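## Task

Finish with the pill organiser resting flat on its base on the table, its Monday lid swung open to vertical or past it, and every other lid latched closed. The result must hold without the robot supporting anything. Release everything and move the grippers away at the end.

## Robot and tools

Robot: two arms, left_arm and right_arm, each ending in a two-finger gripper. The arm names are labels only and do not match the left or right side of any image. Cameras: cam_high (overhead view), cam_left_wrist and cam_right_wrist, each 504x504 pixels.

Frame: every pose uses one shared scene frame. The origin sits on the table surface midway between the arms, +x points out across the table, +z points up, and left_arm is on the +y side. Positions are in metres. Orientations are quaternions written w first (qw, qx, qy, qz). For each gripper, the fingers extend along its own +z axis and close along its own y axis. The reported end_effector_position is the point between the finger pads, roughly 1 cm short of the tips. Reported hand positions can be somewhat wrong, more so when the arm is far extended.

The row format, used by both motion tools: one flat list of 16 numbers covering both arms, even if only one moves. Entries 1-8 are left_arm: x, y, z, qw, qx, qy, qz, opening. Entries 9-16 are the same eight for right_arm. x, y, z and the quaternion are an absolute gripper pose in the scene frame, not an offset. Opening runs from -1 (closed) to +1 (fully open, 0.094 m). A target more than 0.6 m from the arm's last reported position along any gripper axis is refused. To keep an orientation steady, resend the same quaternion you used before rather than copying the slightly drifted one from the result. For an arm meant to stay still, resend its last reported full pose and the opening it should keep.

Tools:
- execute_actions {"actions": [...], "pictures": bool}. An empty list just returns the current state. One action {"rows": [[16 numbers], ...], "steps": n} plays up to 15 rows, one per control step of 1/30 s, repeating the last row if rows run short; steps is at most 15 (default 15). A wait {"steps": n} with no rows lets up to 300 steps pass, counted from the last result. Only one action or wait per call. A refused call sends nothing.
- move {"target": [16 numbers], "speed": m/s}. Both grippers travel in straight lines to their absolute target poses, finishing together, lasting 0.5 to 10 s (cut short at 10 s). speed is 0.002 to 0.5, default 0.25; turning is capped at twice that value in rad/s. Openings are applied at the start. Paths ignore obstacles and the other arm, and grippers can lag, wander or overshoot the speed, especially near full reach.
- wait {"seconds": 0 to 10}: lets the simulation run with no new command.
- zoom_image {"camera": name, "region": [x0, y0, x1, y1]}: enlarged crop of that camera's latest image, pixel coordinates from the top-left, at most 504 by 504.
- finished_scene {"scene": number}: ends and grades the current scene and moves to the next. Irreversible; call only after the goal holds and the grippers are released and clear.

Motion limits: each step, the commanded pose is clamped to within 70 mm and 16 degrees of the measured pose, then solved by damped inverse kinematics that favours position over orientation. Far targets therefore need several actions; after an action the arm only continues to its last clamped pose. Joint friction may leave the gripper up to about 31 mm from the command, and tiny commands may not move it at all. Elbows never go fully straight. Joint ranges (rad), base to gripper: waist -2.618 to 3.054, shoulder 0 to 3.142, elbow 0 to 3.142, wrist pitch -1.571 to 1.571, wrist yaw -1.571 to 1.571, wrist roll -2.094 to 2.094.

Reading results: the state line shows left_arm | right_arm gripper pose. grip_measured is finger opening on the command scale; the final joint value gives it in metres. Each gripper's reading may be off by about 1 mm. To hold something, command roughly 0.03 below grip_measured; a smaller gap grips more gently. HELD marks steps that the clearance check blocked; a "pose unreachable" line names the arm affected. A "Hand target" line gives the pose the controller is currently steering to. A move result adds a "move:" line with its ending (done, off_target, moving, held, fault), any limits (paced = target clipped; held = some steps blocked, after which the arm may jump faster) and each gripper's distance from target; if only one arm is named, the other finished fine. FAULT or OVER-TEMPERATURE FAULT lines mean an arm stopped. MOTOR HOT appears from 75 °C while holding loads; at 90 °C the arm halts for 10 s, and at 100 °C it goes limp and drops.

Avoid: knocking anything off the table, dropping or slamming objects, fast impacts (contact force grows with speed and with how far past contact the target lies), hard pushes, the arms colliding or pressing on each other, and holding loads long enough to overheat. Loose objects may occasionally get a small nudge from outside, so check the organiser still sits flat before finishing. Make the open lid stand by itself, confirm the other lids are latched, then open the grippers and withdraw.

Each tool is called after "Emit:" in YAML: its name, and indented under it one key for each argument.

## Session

Emit:
execute_actions:
  actions: []

Scene clock: 0.00 s of 4800.00 s.
left_arm: end_effector_position=(+0.1889, +0.6257, +0.3934) grip_measured=+1.000 end_effector_quat_wxyz=(+0.480, -0.289, +0.781, +0.274) | right_arm: end_effector_position=(+0.2755, -0.6513, +0.1818) grip_measured=+1.000 end_effector_quat_wxyz=(-0.035, -0.081, +0.990, -0.107)
Joint positions: left_arm=[ 1.407  1.277  1.553 -0.704  0.361  0.323  0.094] | right_arm=[-0.739  1.867  1.854 -1.434  0.189 -0.986  0.094]
Joint velocities: left_arm=[-0.002 -0.002 -0.002  0.037  0.007 -0.007  0.   ] | right_arm=[ 0.002 -0.002  0.012 -0.022  0.037 -0.022  0.   ]
Hand target (left_arm): +0.189, +0.626, +0.393; +0.480, -0.289, +0.781, +0.274
Hand target (right_arm): +0.276, -0.651, +0.182; -0.035, -0.081, +0.990, -0.107

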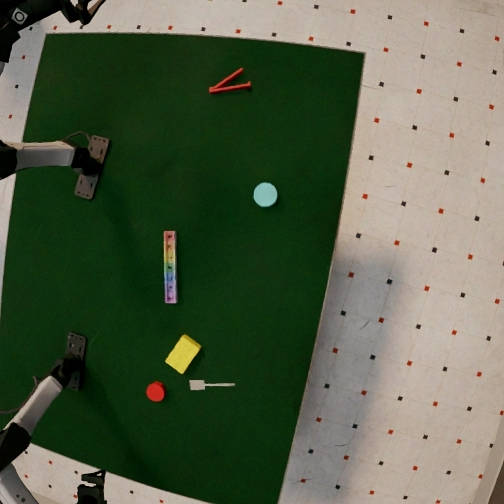

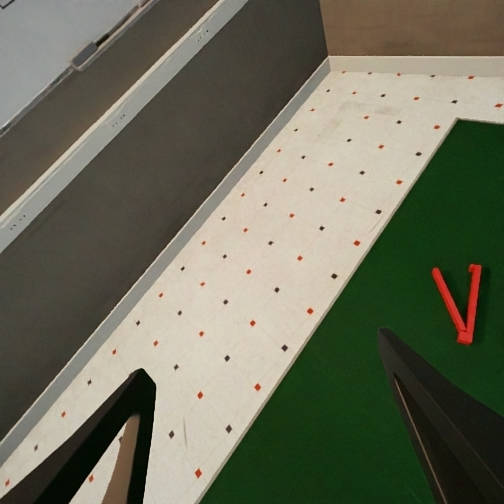

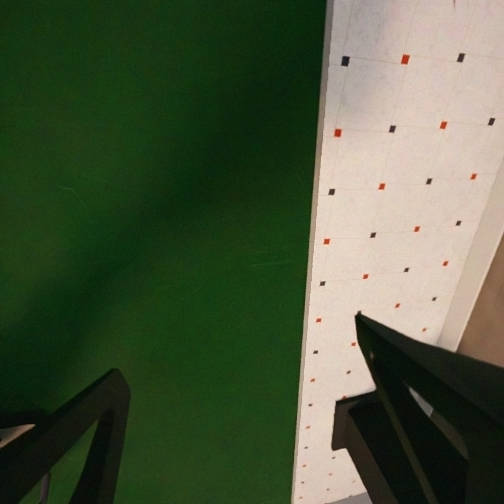

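Emit:
zoom_image:
  camera: "cam_high"
  region: [120,215,220,315]

Region (120, 215, 220, 315) of cam_high's 504x504 image, scaled by 5.040, with more detail than that image has.

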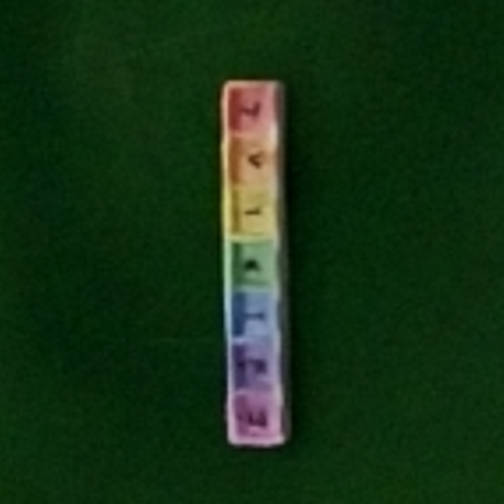

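Emit:
move:
  target: [0.30,0.27,0.15,0.345,-0.542,0.646,-0.412,-0.35, 0.355,-0.04,0.13,0.245,-0.689,0.617,0.289,0.4]
  speed: 0.3

Scene clock: 47.97 s of 4800.00 s.
left_arm: end_effector_position=(+0.3020, +0.2761, +0.1515) grip_measured=-0.348 end_effector_quat_wxyz=(-0.342, +0.543, -0.652, +0.403) | right_arm: end_effector_position=(+0.3585, -0.0397, +0.1232) grip_measured=+0.402 end_effector_quat_wxyz=(-0.246, +0.679, -0.622, -0.303)
Joint positions: left_arm=[ 0.276  0.686  0.368 -0.158  0.276 -1.421  0.031] | right_arm=[ 0.605  1.934  1.501 -0.768 -0.729 -0.984  0.066]
Joint velocities: left_arm=[ 0.022 -0.002 -0.007 -0.022  0.007 -0.037  0.   ] | right_arm=[-0.007  0.007 -0.002 -0.007  0.051  0.022 -0.   ]
Hand target (left_arm): +0.299, +0.274, +0.148; +0.345, -0.542, +0.650, -0.406
Hand target (right_arm): +0.364, -0.033, +0.131; -0.263, +0.685, -0.609, -0.302
Off the commanded pose (left_arm): 0.007 m, 1 deg.
Off the commanded pose (right_arm): 0.008 m, 2 deg.
After step 90, 41.17 s passed at rest.
move: done

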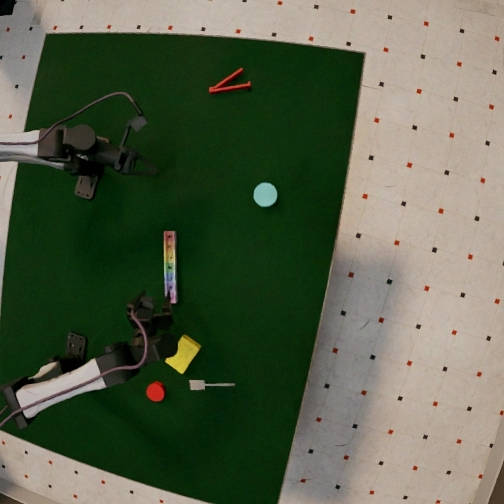

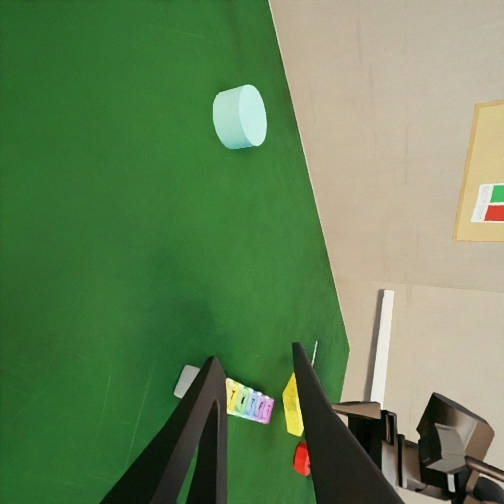

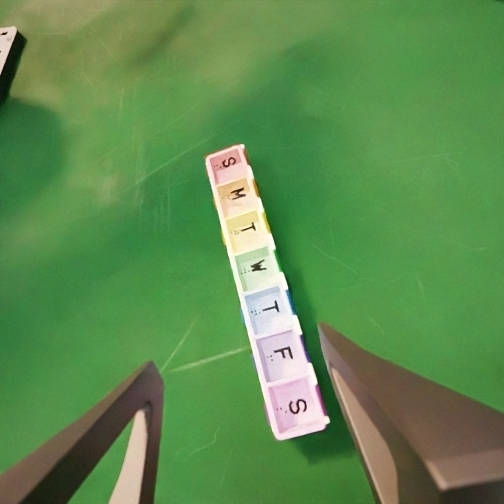

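Emit:
move:
  target: [0.30,0.27,0.15,0.345,-0.542,0.646,-0.412,-0.35, 0.355,0.034,0.038,0.245,-0.689,0.617,0.289,0.4]
  speed: 0.1

Scene clock: 58.43 s of 4800.00 s.
left_arm: end_effector_position=(+0.3042, +0.2723, +0.1553) grip_measured=-0.348 end_effector_quat_wxyz=(-0.345, +0.542, -0.647, +0.410) | right_arm: end_effector_position=(+0.3539, +0.0316, +0.0372) grip_measured=+0.402 end_effector_quat_wxyz=(-0.238, +0.688, -0.618, -0.296)
Joint positions: left_arm=[ 0.25   0.686  0.368 -0.139  0.257 -1.445  0.031] | right_arm=[ 0.76   2.16   1.481 -0.433 -0.653 -0.833  0.066]
Joint velocities: left_arm=[ 0.007  0.002 -0.002  0.037 -0.022 -0.095 -0.   ] | right_arm=[-0.017  0.002  0.002  0.007 -0.095 -0.051  0.001]
Hand target (left_arm): +0.300, +0.270, +0.150; +0.345, -0.542, +0.647, -0.412
Hand target (right_arm): +0.357, +0.036, +0.039; -0.247, +0.688, -0.617, -0.292
Off the commanded pose (left_arm): 0.007 m, 0 deg.
Off the commanded pose (right_arm): 0.003 m, 1 deg.
After step 90, 5.83 s passed at rest.
move: done

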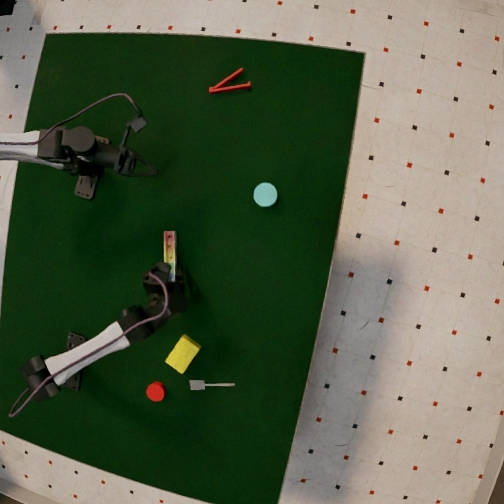

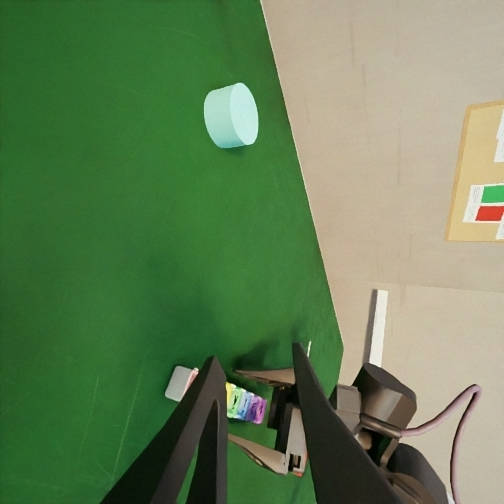

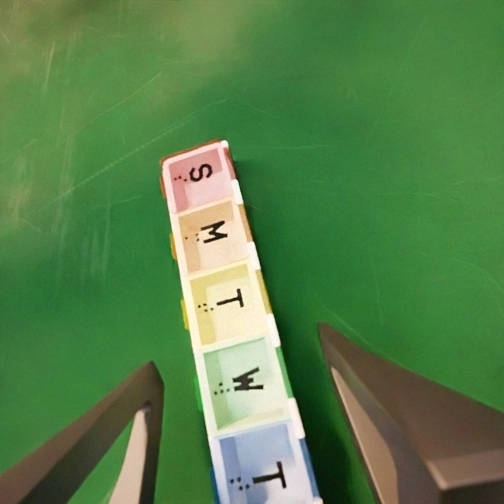

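Emit:
execute_actions:
  actions:
    - {"rows":[[0.30,0.27,0.15,0.345,-0.542,0.646,-0.412,-0.35, 0.355,0.038,0.037,0.245,-0.689,0.617,0.289,-0.36]],"steps":15}
  pictures: false

Emit:
move:
  target: [0.37,0.16,0.08,0.345,-0.542,0.646,-0.412,-0.35, 0.445,0.05,0.038,0.285,-0.59,0.712,0.25,-0.36]
  speed: 0.05

Scene clock: 66.90 s of 4800.00 s.
left_arm: end_effector_position=(+0.3042, +0.2723, +0.1554) grip_measured=-0.348 end_effector_quat_wxyz=(-0.345, +0.542, -0.647, +0.410) | right_arm: end_effector_position=(+0.3538, +0.0332, +0.0371) grip_measured=-0.302 end_effector_quat_wxyz=(-0.239, +0.689, -0.619, -0.293)
Joint positions: left_arm=[ 0.25   0.686  0.368 -0.138  0.256 -1.446  0.031] | right_arm=[ 0.764  2.16   1.481 -0.428 -0.647 -0.828  0.033]
Joint velocities: left_arm=[ 0.012  0.017 -0.007 -0.095 -0.037 -0.051  0.001] | right_arm=[-0.002 -0.007 -0.007  0.007 -0.007 -0.095  0.   ]
Hand target (left_arm): +0.300, +0.270, +0.150; +0.345, -0.542, +0.646, -0.412
Hand target (right_arm): +0.355, +0.038, +0.037; -0.245, +0.689, -0.617, -0.290
Off the commanded pose (left_arm): 0.007 m, 0 deg.
Off the commanded pose (right_arm): 0.005 m, 1 deg.
Steps of this call (steps 1 to 90: nothing new was sent; then 4.97 s passed at rest; steps 91 to 105: all 15 steps of this action). Readings (end_effector_position):
91: left_arm (+0.3042, +0.2723, +0.1554) | right_arm (+0.3543, +0.0320, +0.0373)
92: left_arm (+0.3042, +0.2723, +0.1554) | right_arm (+0.3543, +0.0322, +0.0372)
94: left_arm (+0.3042, +0.2723, +0.1554) | right_arm (+0.3541, +0.0326, +0.0371)
98: left_arm (+0.3042, +0.2723, +0.1554) | right_arm (+0.3538, +0.0332, +0.0371)
105: the state above

Scene clock: 70.63 s of 4800.00 s.
left_arm: end_effector_position=(+0.3664, +0.1676, +0.0825) grip_measured=-0.348 end_effector_quat_wxyz=(-0.348, +0.540, -0.649, +0.408) | right_arm: end_effector_position=(+0.4326, +0.0505, +0.0402) grip_measured=-0.302 end_effector_quat_wxyz=(+0.277, -0.598, +0.705, +0.262)
Joint positions: left_arm=[-0.296  1.412  0.341  0.618 -0.24  -1.674  0.031] | right_arm=[ 0.727  2.302  1.71  -0.378 -0.535 -0.583  0.033]
Joint velocities: left_arm=[-0.012 -0.007 -0.012 -0.022  0.007  0.081  0.001] | right_arm=[-0.017  0.007  0.002 -0.037 -0.022 -0.007 -0.001]
Hand target (left_arm): +0.370, +0.163, +0.081; +0.347, -0.541, +0.648, -0.409
Hand target (right_arm): +0.445, +0.048, +0.040; +0.286, -0.590, +0.712, +0.250
Off the commanded pose (left_arm): 0.009 m, 1 deg.
Off the commanded pose (right_arm): 0.013 m, 2 deg.
move: off_target (right_arm)

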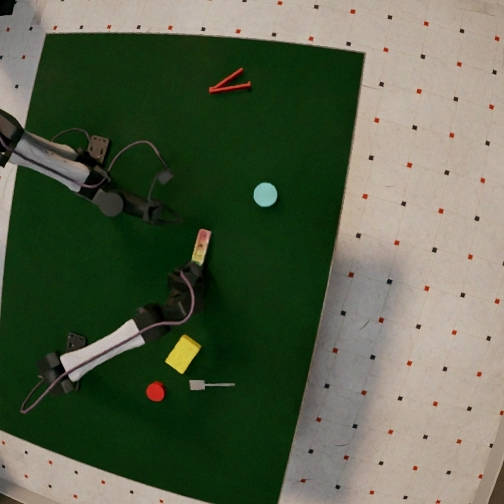

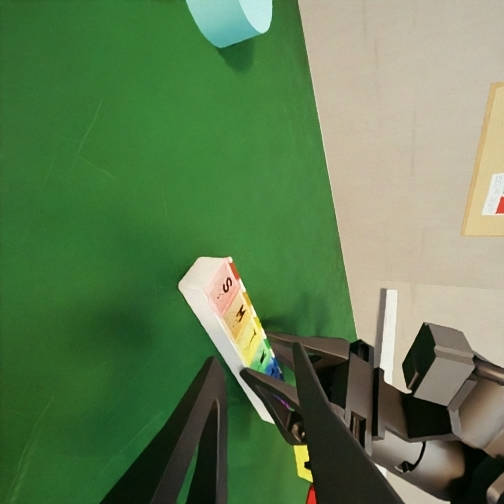

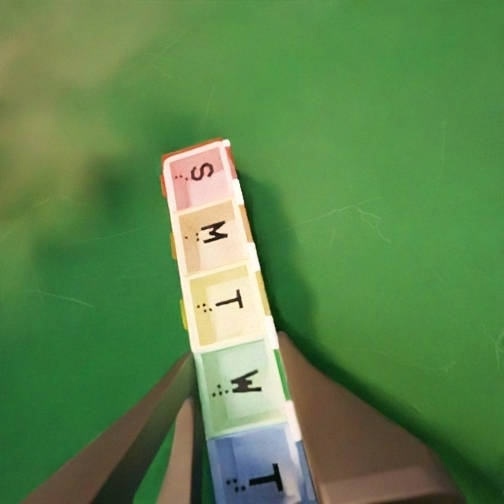

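Emit:
move:
  target: [0.395,0.118,0.056,0.345,-0.542,0.646,-0.412,-0.35, 0.438,0.05,0.034,0.285,-0.59,0.712,0.25,-0.36]
  speed: 0.08

Scene clock: 77.97 s of 4800.00 s.
left_arm: end_effector_position=(+0.3927, +0.1236, +0.0596) grip_measured=-0.348 end_effector_quat_wxyz=(-0.346, +0.541, -0.647, +0.411) | right_arm: end_effector_position=(+0.4386, +0.0510, +0.0415) grip_measured=-0.302 end_effector_quat_wxyz=(+0.287, -0.594, +0.708, +0.253)
Joint positions: left_arm=[-0.405  1.695  0.47   0.761 -0.335 -1.729  0.031] | right_arm=[ 0.727  2.302  1.71  -0.355 -0.513 -0.574  0.033]
Joint velocities: left_arm=[ 0.002 -0.007  0.007 -0.081  0.022 -0.066  0.001] | right_arm=[-0.022 -0.007  0.002 -0.007 -0.066 -0.037  0.   ]
Hand target (left_arm): +0.395, +0.119, +0.057; +0.346, -0.542, +0.646, -0.412
Hand target (right_arm): +0.438, +0.050, +0.034; +0.285, -0.590, +0.712, +0.250
Off the commanded pose (left_arm): 0.007 m, 0 deg.
Off the commanded pose (right_arm): 0.008 m, 1 deg.
After step 90, 3.07 s passed at rest.
move: done

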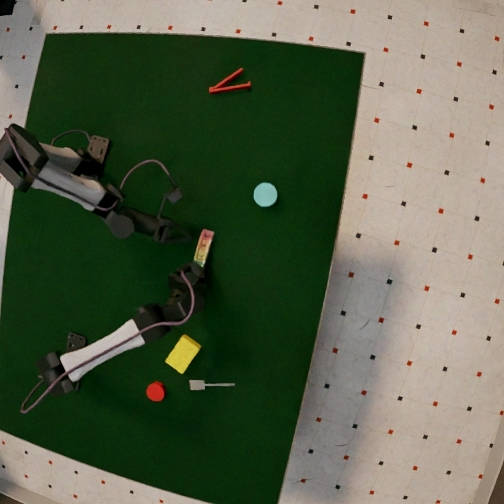

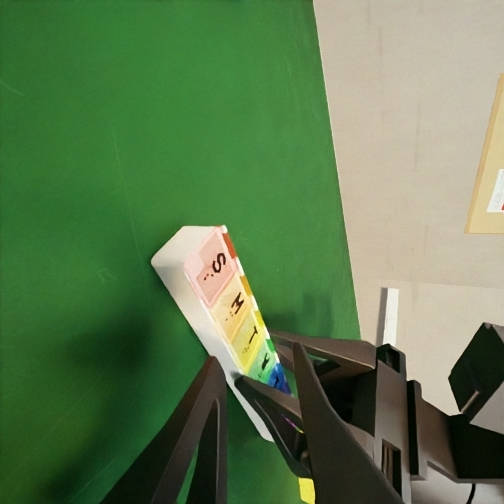

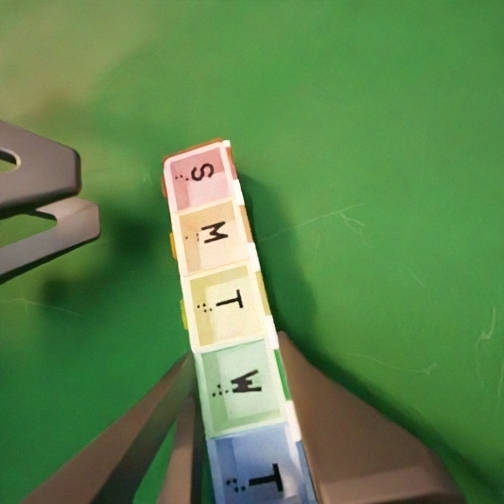

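Emit:
move:
  target: [0.402,0.118,0.054,0.345,-0.542,0.646,-0.412,-0.35, 0.440,0.05,0.027,0.285,-0.59,0.712,0.25,-0.36]
  speed: 0.04

Emit:
move:
  target: [0.400,0.118,0.020,0.345,-0.542,0.646,-0.412,-0.35, 0.440,0.05,0.027,0.285,-0.59,0.712,0.25,-0.36]
  speed: 0.06

Scene clock: 90.57 s of 4800.00 s.
left_arm: end_effector_position=(+0.3976, +0.1208, +0.0571) grip_measured=-0.348 end_effector_quat_wxyz=(-0.347, +0.541, -0.647, +0.411) | right_arm: end_effector_position=(+0.4412, +0.0531, +0.0409) grip_measured=-0.302 end_effector_quat_wxyz=(+0.294, -0.594, +0.705, +0.253)
Joint positions: left_arm=[-0.405  1.726  0.49   0.773 -0.336 -1.73   0.031] | right_arm=[ 0.727  2.308  1.71  -0.334 -0.513 -0.574  0.033]
Joint velocities: left_arm=[-0.007 -0.017 -0.007 -0.022 -0.051  0.051 -0.   ] | right_arm=[ 0.002 -0.002 -0.002  0.066 -0.037  0.066  0.001]
Hand target (left_arm): +0.402, +0.118, +0.054; +0.345, -0.542, +0.646, -0.412
Hand target (right_arm): +0.440, +0.050, +0.027; +0.285, -0.590, +0.712, +0.250
Off the commanded pose (left_arm): 0.006 m, 0 deg.
Off the commanded pose (right_arm): 0.014 m, 1 deg.
After step 90, 8.87 s passed at rest.
move: off_target (right_arm)

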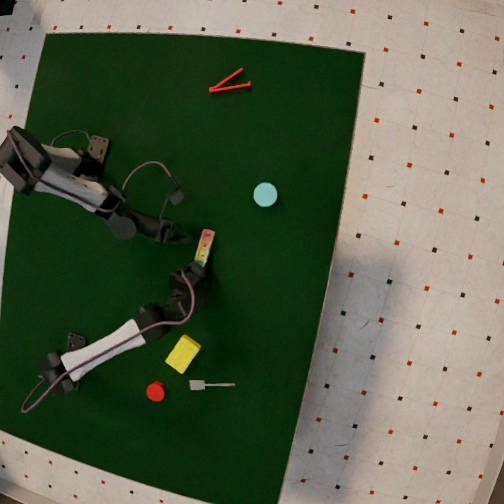

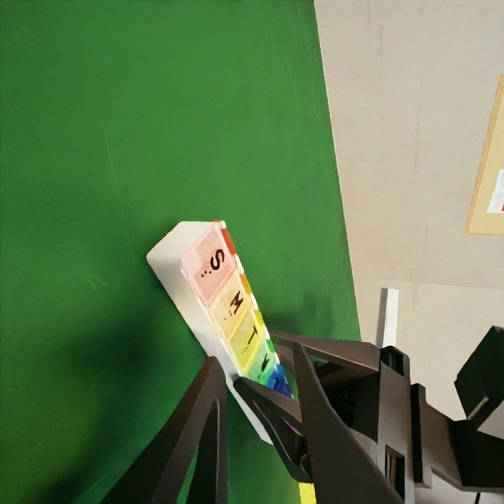

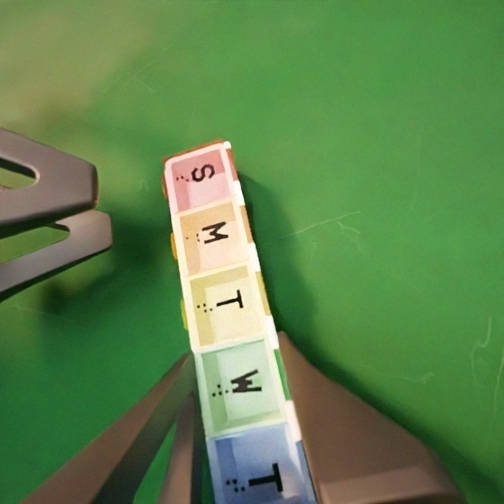

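Scene clock: 91.77 s of 4800.00 s.
left_arm: end_effector_position=(+0.4048, +0.1164, +0.0327) grip_measured=-0.348 end_effector_quat_wxyz=(-0.350, +0.539, -0.640, +0.422) | right_arm: end_effector_position=(+0.4413, +0.0531, +0.0410) grip_measured=-0.302 end_effector_quat_wxyz=(+0.294, -0.594, +0.705, +0.253)
Joint positions: left_arm=[-0.405  1.892  0.49   0.965 -0.336 -1.73   0.031] | right_arm=[ 0.727  2.308  1.71  -0.334 -0.513 -0.574  0.033]
Joint velocities: left_arm=[-0.012  0.017 -0.007  0.037  0.022 -0.081 -0.   ] | right_arm=[-0.007 -0.002 -0.007 -0.051  0.037 -0.022 -0.   ]
Hand target (left_arm): +0.400, +0.118, +0.021; +0.345, -0.542, +0.646, -0.412
Hand target (right_arm): +0.440, +0.050, +0.027; +0.285, -0.590, +0.712, +0.250
Off the commanded pose (left_arm): 0.014 m, 1 deg.
Off the commanded pose (right_arm): 0.014 m, 1 deg.
move: off_target (left_arm, right_arm)

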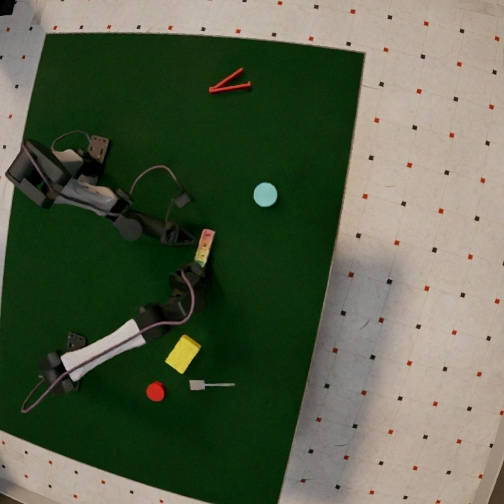

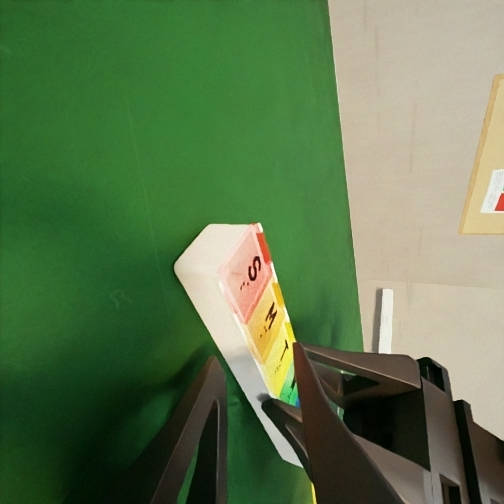

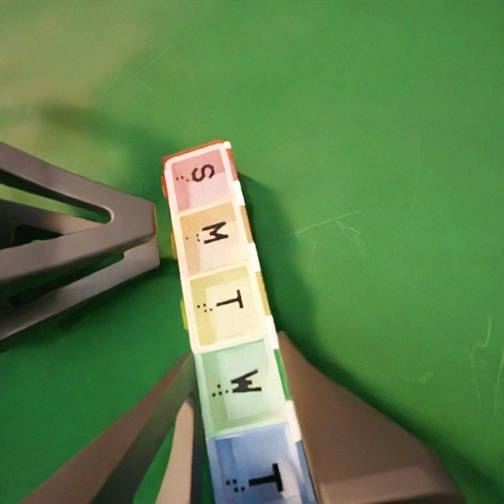

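Emit:
move:
  target: [0.399,0.127,0.020,0.345,-0.542,0.646,-0.412,-0.35, 0.440,0.05,0.030,0.285,-0.59,0.712,0.25,-0.36]
  speed: 0.03

Scene clock: 100.07 s of 4800.00 s.
left_arm: end_effector_position=(+0.4036, +0.1207, +0.0317) grip_measured=-0.348 end_effector_quat_wxyz=(-0.349, +0.540, -0.638, +0.424) | right_arm: end_effector_position=(+0.4412, +0.0531, +0.0410) grip_measured=-0.302 end_effector_quat_wxyz=(+0.294, -0.594, +0.705, +0.253)
Joint positions: left_arm=[-0.392  1.892  0.474  0.985 -0.322 -1.73   0.031] | right_arm=[ 0.727  2.308  1.71  -0.334 -0.514 -0.574  0.033]
Joint velocities: left_arm=[ 0.007 -0.012  0.002 -0.037  0.007 -0.037 -0.   ] | right_arm=[ 0.012 -0.012 -0.007  0.007 -0.066  0.037 -0.001]
Hand target (left_arm): +0.399, +0.127, +0.020; +0.345, -0.542, +0.646, -0.412
Hand target (right_arm): +0.440, +0.050, +0.030; +0.285, -0.590, +0.712, +0.250
Off the commanded pose (left_arm): 0.014 m, 2 deg.
Off the commanded pose (right_arm): 0.012 m, 1 deg.
After step 90, 4.40 s passed at rest.
move: off_target (left_arm, right_arm)

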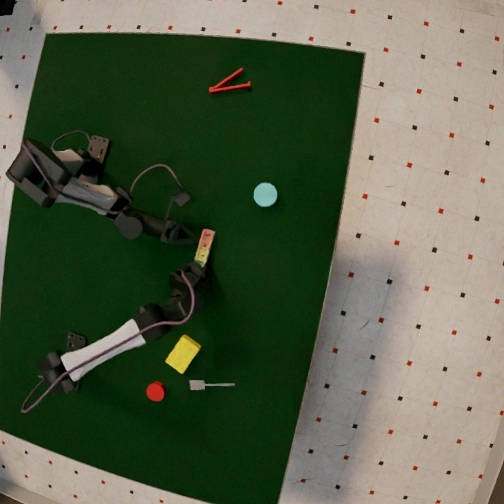

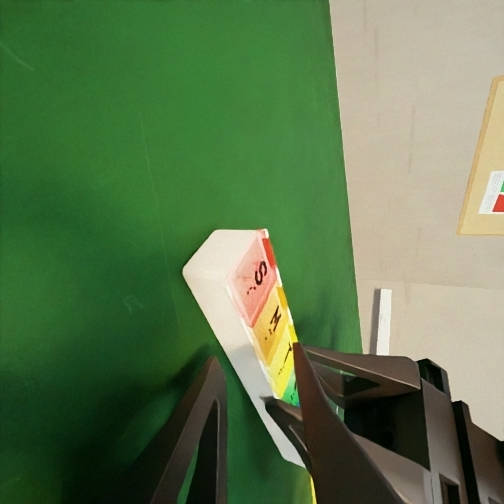

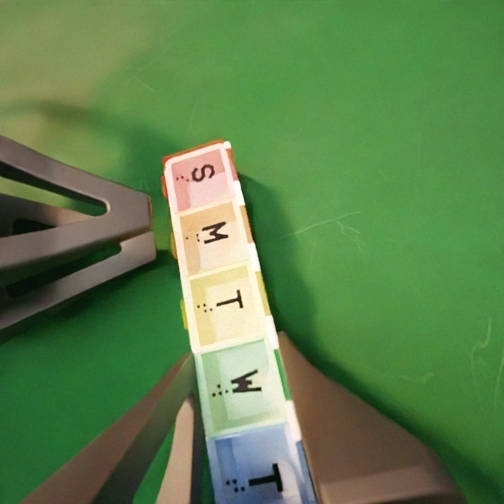

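Good alignment. Advance to contact.

Emit:
move:
  target: [0.419,0.123,0.025,0.345,-0.542,0.646,-0.412,-0.35, 0.440,0.05,0.030,0.285,-0.59,0.712,0.25,-0.36]
  speed: 0.02

Scene clock: 106.13 s of 4800.00 s.
left_arm: end_effector_position=(+0.4164, +0.1208, +0.0395) grip_measured=-0.348 end_effector_quat_wxyz=(-0.351, +0.538, -0.634, +0.430) | right_arm: end_effector_position=(+0.4413, +0.0531, +0.0410) grip_measured=-0.302 end_effector_quat_wxyz=(+0.294, -0.594, +0.705, +0.253)
Joint positions: left_arm=[-0.368  1.892  0.515  0.963 -0.301 -1.72   0.031] | right_arm=[ 0.727  2.308  1.71  -0.334 -0.513 -0.573  0.033]
Joint velocities: left_arm=[-0.012  0.007  0.017 -0.022 -0.007 -0.037 -0.001] | right_arm=[ 0.002  0.002 -0.007  0.022 -0.007  0.007 -0.001]
Hand target (left_arm): +0.418, +0.123, +0.026; +0.345, -0.542, +0.646, -0.412
Hand target (right_arm): +0.440, +0.050, +0.030; +0.285, -0.590, +0.713, +0.250
Off the commanded pose (left_arm): 0.015 m, 3 deg.
Off the commanded pose (right_arm): 0.012 m, 1 deg.
After step 90, 2.00 s passed at rest.
move: off_target (left_arm, right_arm)

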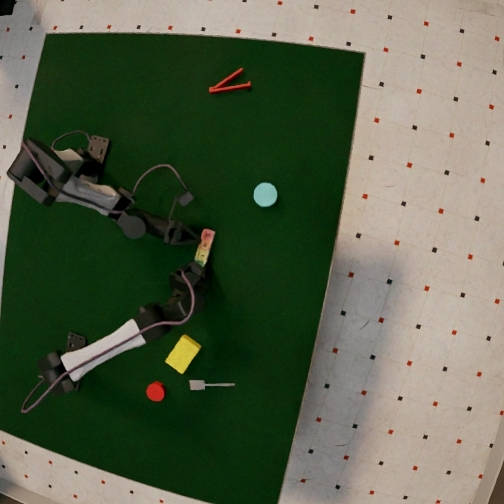

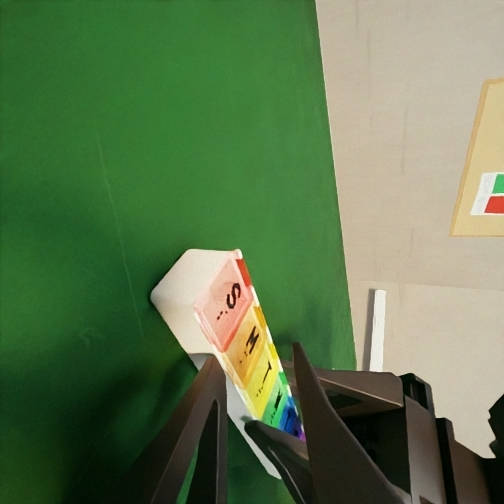

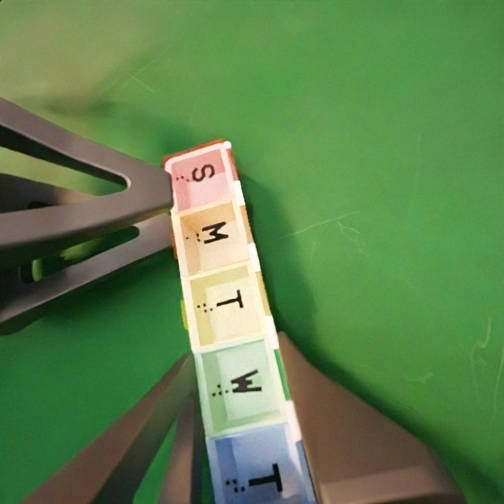

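Emit:
move:
  target: [0.425,0.123,0.020,0.345,-0.542,0.646,-0.412,-0.33, 0.440,0.05,0.030,0.285,-0.59,0.712,0.25,-0.36]
  speed: 0.02

Scene clock: 111.37 s of 4800.00 s.
left_arm: end_effector_position=(+0.4204, +0.1207, +0.0295) grip_measured=-0.333 end_effector_quat_wxyz=(-0.347, +0.540, -0.641, +0.422) | right_arm: end_effector_position=(+0.4426, +0.0530, +0.0411) grip_measured=-0.302 end_effector_quat_wxyz=(+0.295, -0.592, +0.706, +0.251)
Joint positions: left_arm=[-0.36   1.931  0.536  0.961 -0.29  -1.715  0.031] | right_arm=[ 0.727  2.308  1.71  -0.33  -0.508 -0.57   0.033]
Joint velocities: left_arm=[ 0.017 -0.012  0.002  0.022 -0.007 -0.081  0.001] | right_arm=[ 0.007 -0.002  0.002  0.022  0.037 -0.066 -0.001]
Hand target (left_arm): +0.424, +0.123, +0.021; +0.345, -0.542, +0.646, -0.412
Hand target (right_arm): +0.440, +0.050, +0.030; +0.285, -0.590, +0.712, +0.250
Off the commanded pose (left_arm): 0.011 m, 1 deg.
Off the commanded pose (right_arm): 0.012 m, 1 deg.
After step 90, 0.93 s passed at rest.
move: off_target (left_arm, right_arm)

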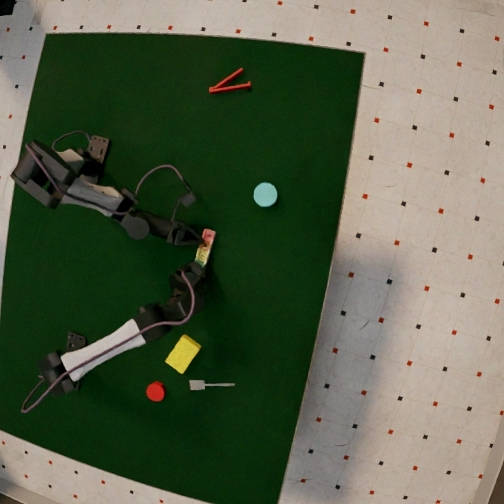

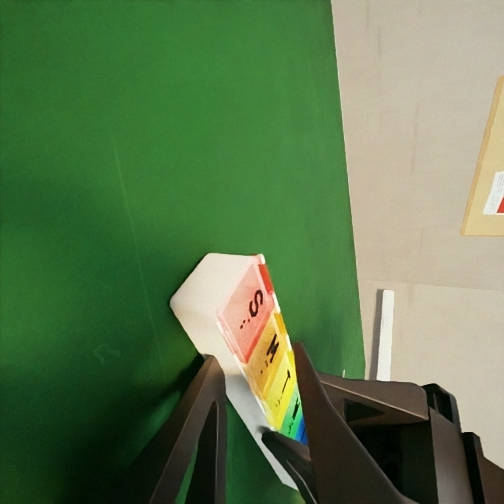

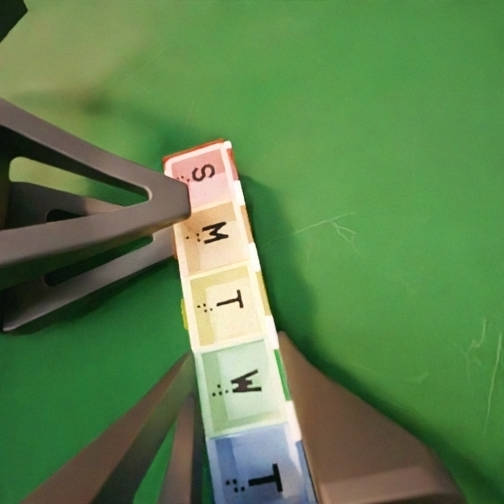

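Emit:
move:
  target: [0.427,0.123,0.040,0.345,-0.542,0.646,-0.412,-0.33, 0.440,0.05,0.030,0.285,-0.59,0.712,0.25,-0.36]
  speed: 0.015

Scene clock: 119.43 s of 4800.00 s.
left_arm: end_effector_position=(+0.4208, +0.1208, +0.0318) grip_measured=-0.332 end_effector_quat_wxyz=(-0.341, +0.542, -0.649, +0.411) | right_arm: end_effector_position=(+0.4427, +0.0531, +0.0412) grip_measured=-0.302 end_effector_quat_wxyz=(+0.296, -0.592, +0.706, +0.251)
Joint positions: left_arm=[-0.357  1.895  0.553  0.878 -0.284 -1.713  0.031] | right_arm=[ 0.727  2.308  1.71  -0.33  -0.507 -0.57   0.033]
Joint velocities: left_arm=[-0.002 -0.017  0.002 -0.037  0.037 -0.037 -0.   ] | right_arm=[-0.012 -0.002 -0.002 -0.022 -0.037  0.022 -0.   ]
Hand target (left_arm): +0.427, +0.123, +0.040; +0.345, -0.542, +0.646, -0.412
Hand target (right_arm): +0.440, +0.050, +0.030; +0.285, -0.590, +0.712, +0.250
Off the commanded pose (left_arm): 0.011 m, 1 deg.
Off the commanded pose (right_arm): 0.012 m, 1 deg.
After step 90, 4.00 s passed at rest.
move: off_target (left_arm, right_arm)

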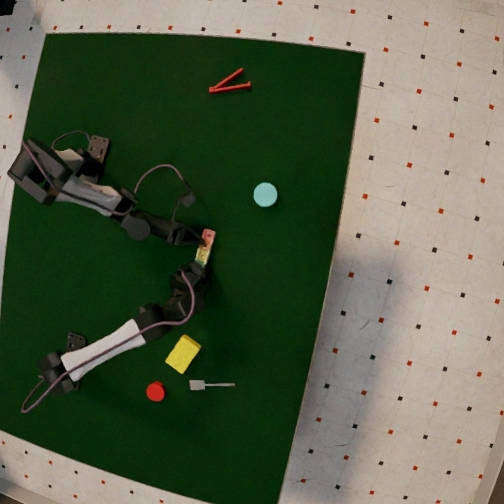

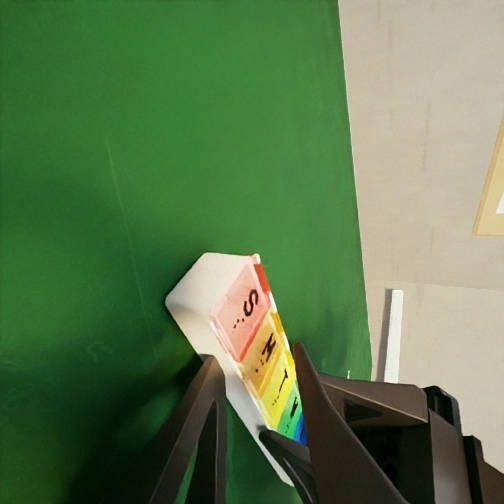

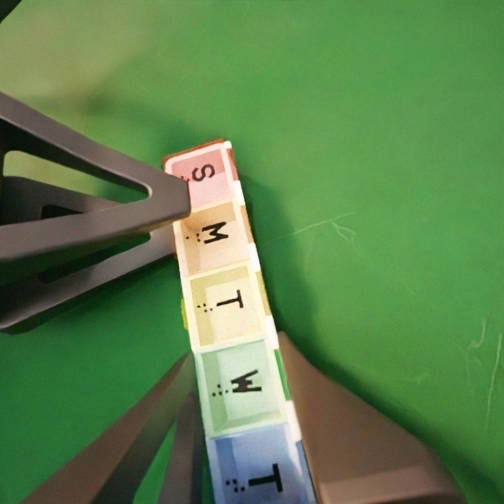

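Emit:
move:
  target: [0.427,0.123,0.048,0.345,-0.542,0.646,-0.412,-0.33, 0.440,0.05,0.030,0.285,-0.59,0.712,0.25,-0.36]
  speed: 0.015

Scene clock: 125.23 s of 4800.00 s.
left_arm: end_effector_position=(+0.4194, +0.1218, +0.0375) grip_measured=-0.332 end_effector_quat_wxyz=(-0.340, +0.542, -0.651, +0.408) | right_arm: end_effector_position=(+0.4427, +0.0531, +0.0412) grip_measured=-0.302 end_effector_quat_wxyz=(+0.296, -0.592, +0.706, +0.251)
Joint positions: left_arm=[-0.356  1.86   0.554  0.836 -0.283 -1.711  0.031] | right_arm=[ 0.727  2.308  1.71  -0.33  -0.507 -0.57   0.033]
Joint velocities: left_arm=[ 0.002 -0.017  0.012 -0.066 -0.022 -0.066 -0.   ] | right_arm=[ 0.002  0.007 -0.002  0.037 -0.066 -0.007 -0.   ]
Hand target (left_arm): +0.427, +0.123, +0.048; +0.345, -0.542, +0.646, -0.412
Hand target (right_arm): +0.440, +0.050, +0.030; +0.285, -0.590, +0.712, +0.250
Off the commanded pose (left_arm): 0.013 m, 1 deg.
Off the commanded pose (right_arm): 0.012 m, 1 deg.
After step 90, 1.40 s passed at rest.
move: off_target (left_arm, right_arm)

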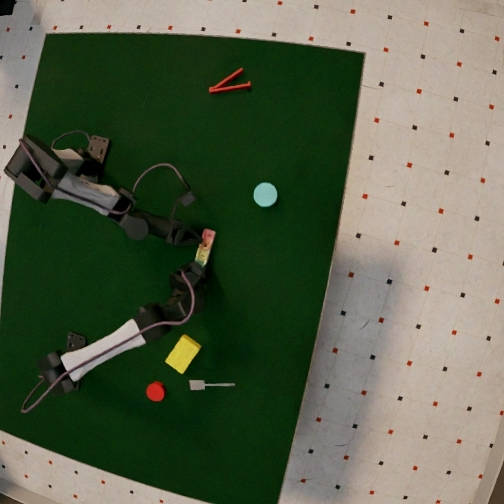

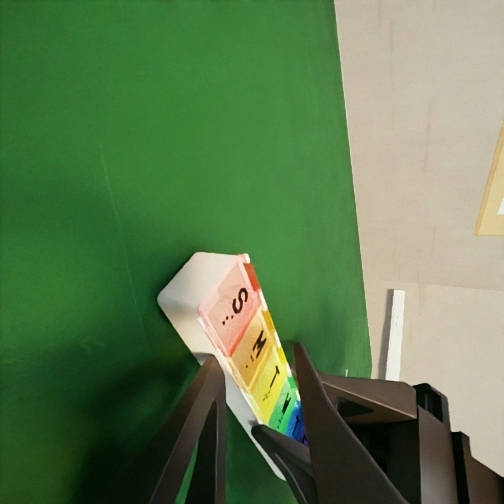

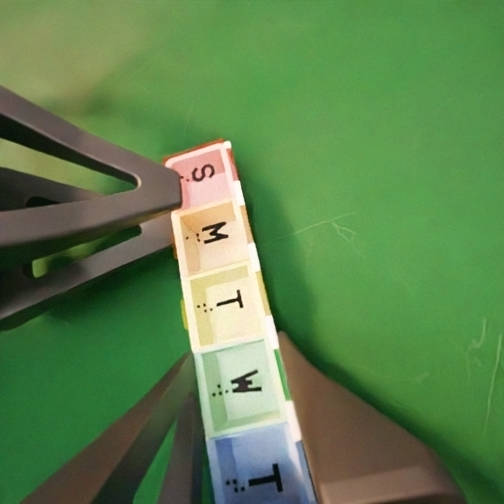

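z=.0375. Close the fingers to pop.

Emit:
move:
  target: [0.428,0.123,0.046,0.345,-0.542,0.646,-0.412,-0.72, 0.440,0.05,0.030,0.285,-0.59,0.712,0.25,-0.36]
  speed: 0.015

Scene clock: 129.07 s of 4800.00 s.
left_arm: end_effector_position=(+0.4176, +0.1230, +0.0334) grip_measured=-0.717 end_effector_quat_wxyz=(-0.338, +0.544, -0.655, +0.400) | right_arm: end_effector_position=(+0.4436, +0.0537, +0.0425) grip_measured=-0.302 end_effector_quat_wxyz=(+0.299, -0.592, +0.705, +0.251)
Joint positions: left_arm=[-0.356  1.86   0.554  0.817 -0.284 -1.711  0.013] | right_arm=[ 0.726  2.307  1.71  -0.323 -0.509 -0.569  0.033]
Joint velocities: left_arm=[ 0.002 -0.002 -0.002  0.007  0.066 -0.022 -0.001] | right_arm=[-0.002 -0.007 -0.007 -0.037 -0.051  0.007  0.001]
Hand target (left_arm): +0.428, +0.123, +0.046; +0.345, -0.542, +0.646, -0.412
Hand target (right_arm): +0.440, +0.050, +0.030; +0.285, -0.590, +0.712, +0.250
Off the commanded pose (left_arm): 0.016 m, 2 deg.
Off the commanded pose (right_arm): 0.014 m, 2 deg.
move: off_target (left_arm, right_arm)

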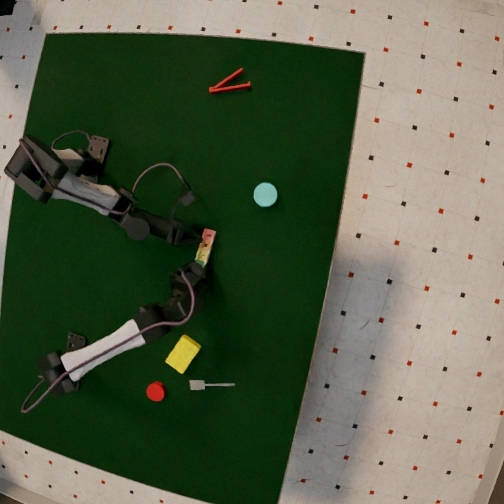

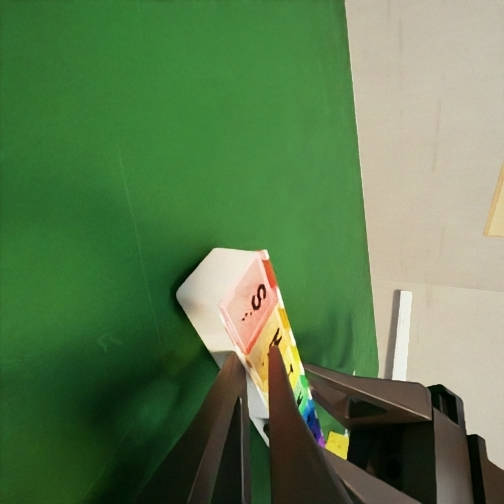

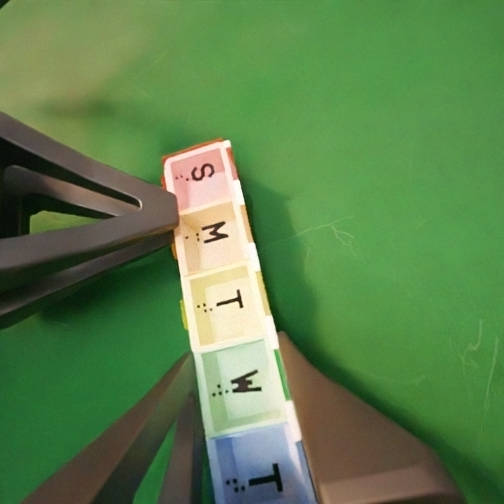

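Emit:
move:
  target: [0.430,0.123,0.056,0.345,-0.542,0.646,-0.412,-0.72, 0.440,0.05,0.024,0.285,-0.59,0.712,0.25,-0.36]
  speed: 0.015

Scene clock: 134.97 s of 4800.00 s.
left_arm: end_effector_position=(+0.4193, +0.1248, +0.0350) grip_measured=-0.718 end_effector_quat_wxyz=(-0.335, +0.547, -0.660, +0.391) | right_arm: end_effector_position=(+0.4454, +0.0552, +0.0433) grip_measured=-0.302 end_effector_quat_wxyz=(+0.304, -0.592, +0.703, +0.251)
Joint positions: left_arm=[-0.35   1.84   0.572  0.757 -0.282 -1.709  0.013] | right_arm=[ 0.726  2.309  1.71  -0.309 -0.51  -0.569  0.033]
Joint velocities: left_arm=[ 0.007 -0.002  0.007  0.081 -0.007 -0.066  0.001] | right_arm=[-0.017 -0.002 -0.012  0.007 -0.066  0.037  0.001]
Hand target (left_arm): +0.430, +0.123, +0.056; +0.345, -0.542, +0.646, -0.412
Hand target (right_arm): +0.440, +0.050, +0.024; +0.285, -0.591, +0.712, +0.250
Off the commanded pose (left_arm): 0.024 m, 3 deg.
Off the commanded pose (right_arm): 0.021 m, 2 deg.
After step 90, 0.97 s passed at rest.
move: off_target (left_arm, right_arm)

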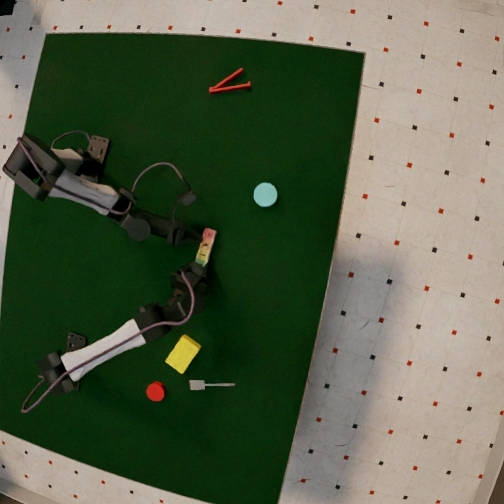

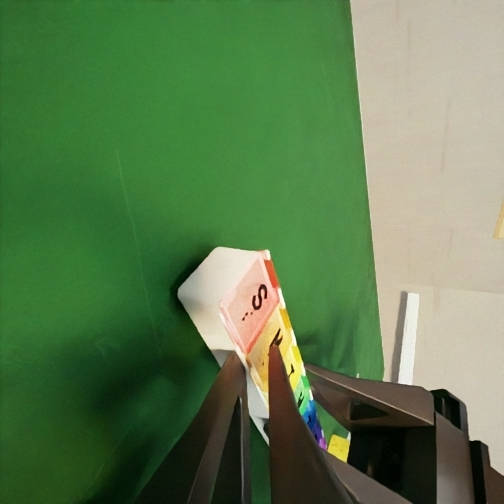

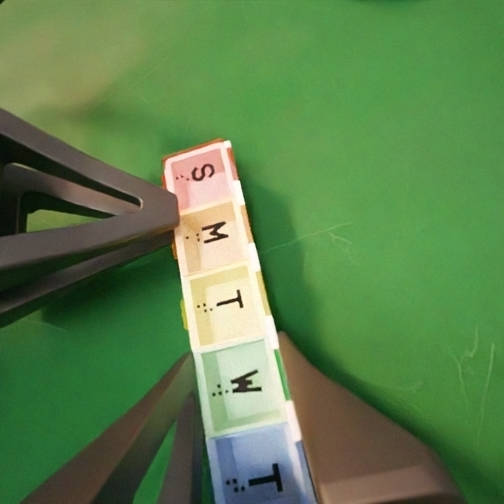

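Emit:
move:
  target: [0.431,0.122,0.064,0.345,-0.542,0.646,-0.412,-0.72, 0.440,0.05,0.022,0.285,-0.59,0.712,0.25,-0.36]
  speed: 0.015

Scene clock: 146.63 s of 4800.00 s.
left_arm: end_effector_position=(+0.4258, +0.1213, +0.0528) grip_measured=-0.718 end_effector_quat_wxyz=(-0.341, +0.544, -0.651, +0.405) | right_arm: end_effector_position=(+0.4453, +0.0553, +0.0413) grip_measured=-0.302 end_effector_quat_wxyz=(+0.303, -0.592, +0.703, +0.252)
Joint positions: left_arm=[-0.35   1.805  0.594  0.736 -0.282 -1.709  0.013] | right_arm=[ 0.726  2.314  1.71  -0.307 -0.51  -0.569  0.033]
Joint velocities: left_arm=[-0.012  0.007 -0.007 -0.022  0.022 -0.037 -0.001] | right_arm=[-0.007 -0.002 -0.012  0.037 -0.037  0.037 -0.   ]
Hand target (left_arm): +0.431, +0.122, +0.064; +0.345, -0.542, +0.646, -0.412
Hand target (right_arm): +0.440, +0.050, +0.022; +0.285, -0.591, +0.712, +0.250
Off the commanded pose (left_arm): 0.012 m, 1 deg.
Off the commanded pose (right_arm): 0.021 m, 2 deg.
After step 90, 6.33 s passed at rest.
move: off_target (left_arm, right_arm)

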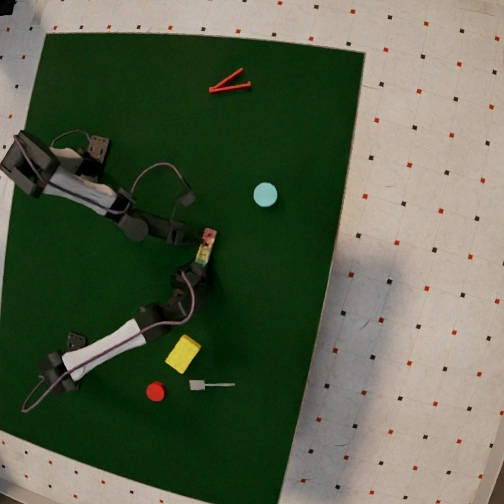

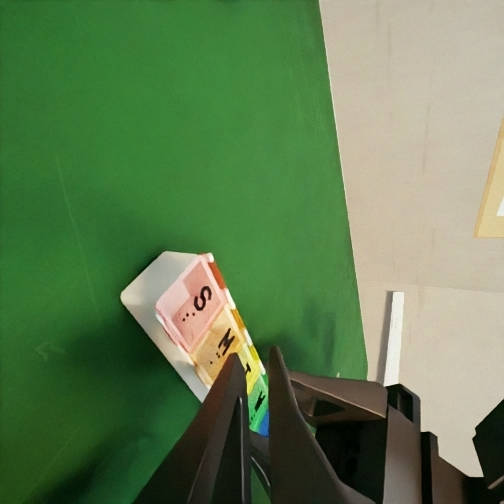

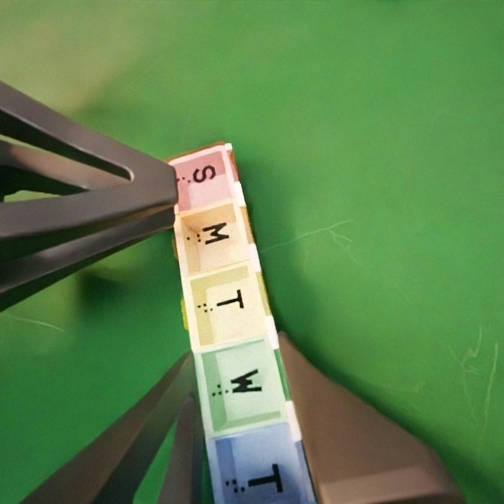

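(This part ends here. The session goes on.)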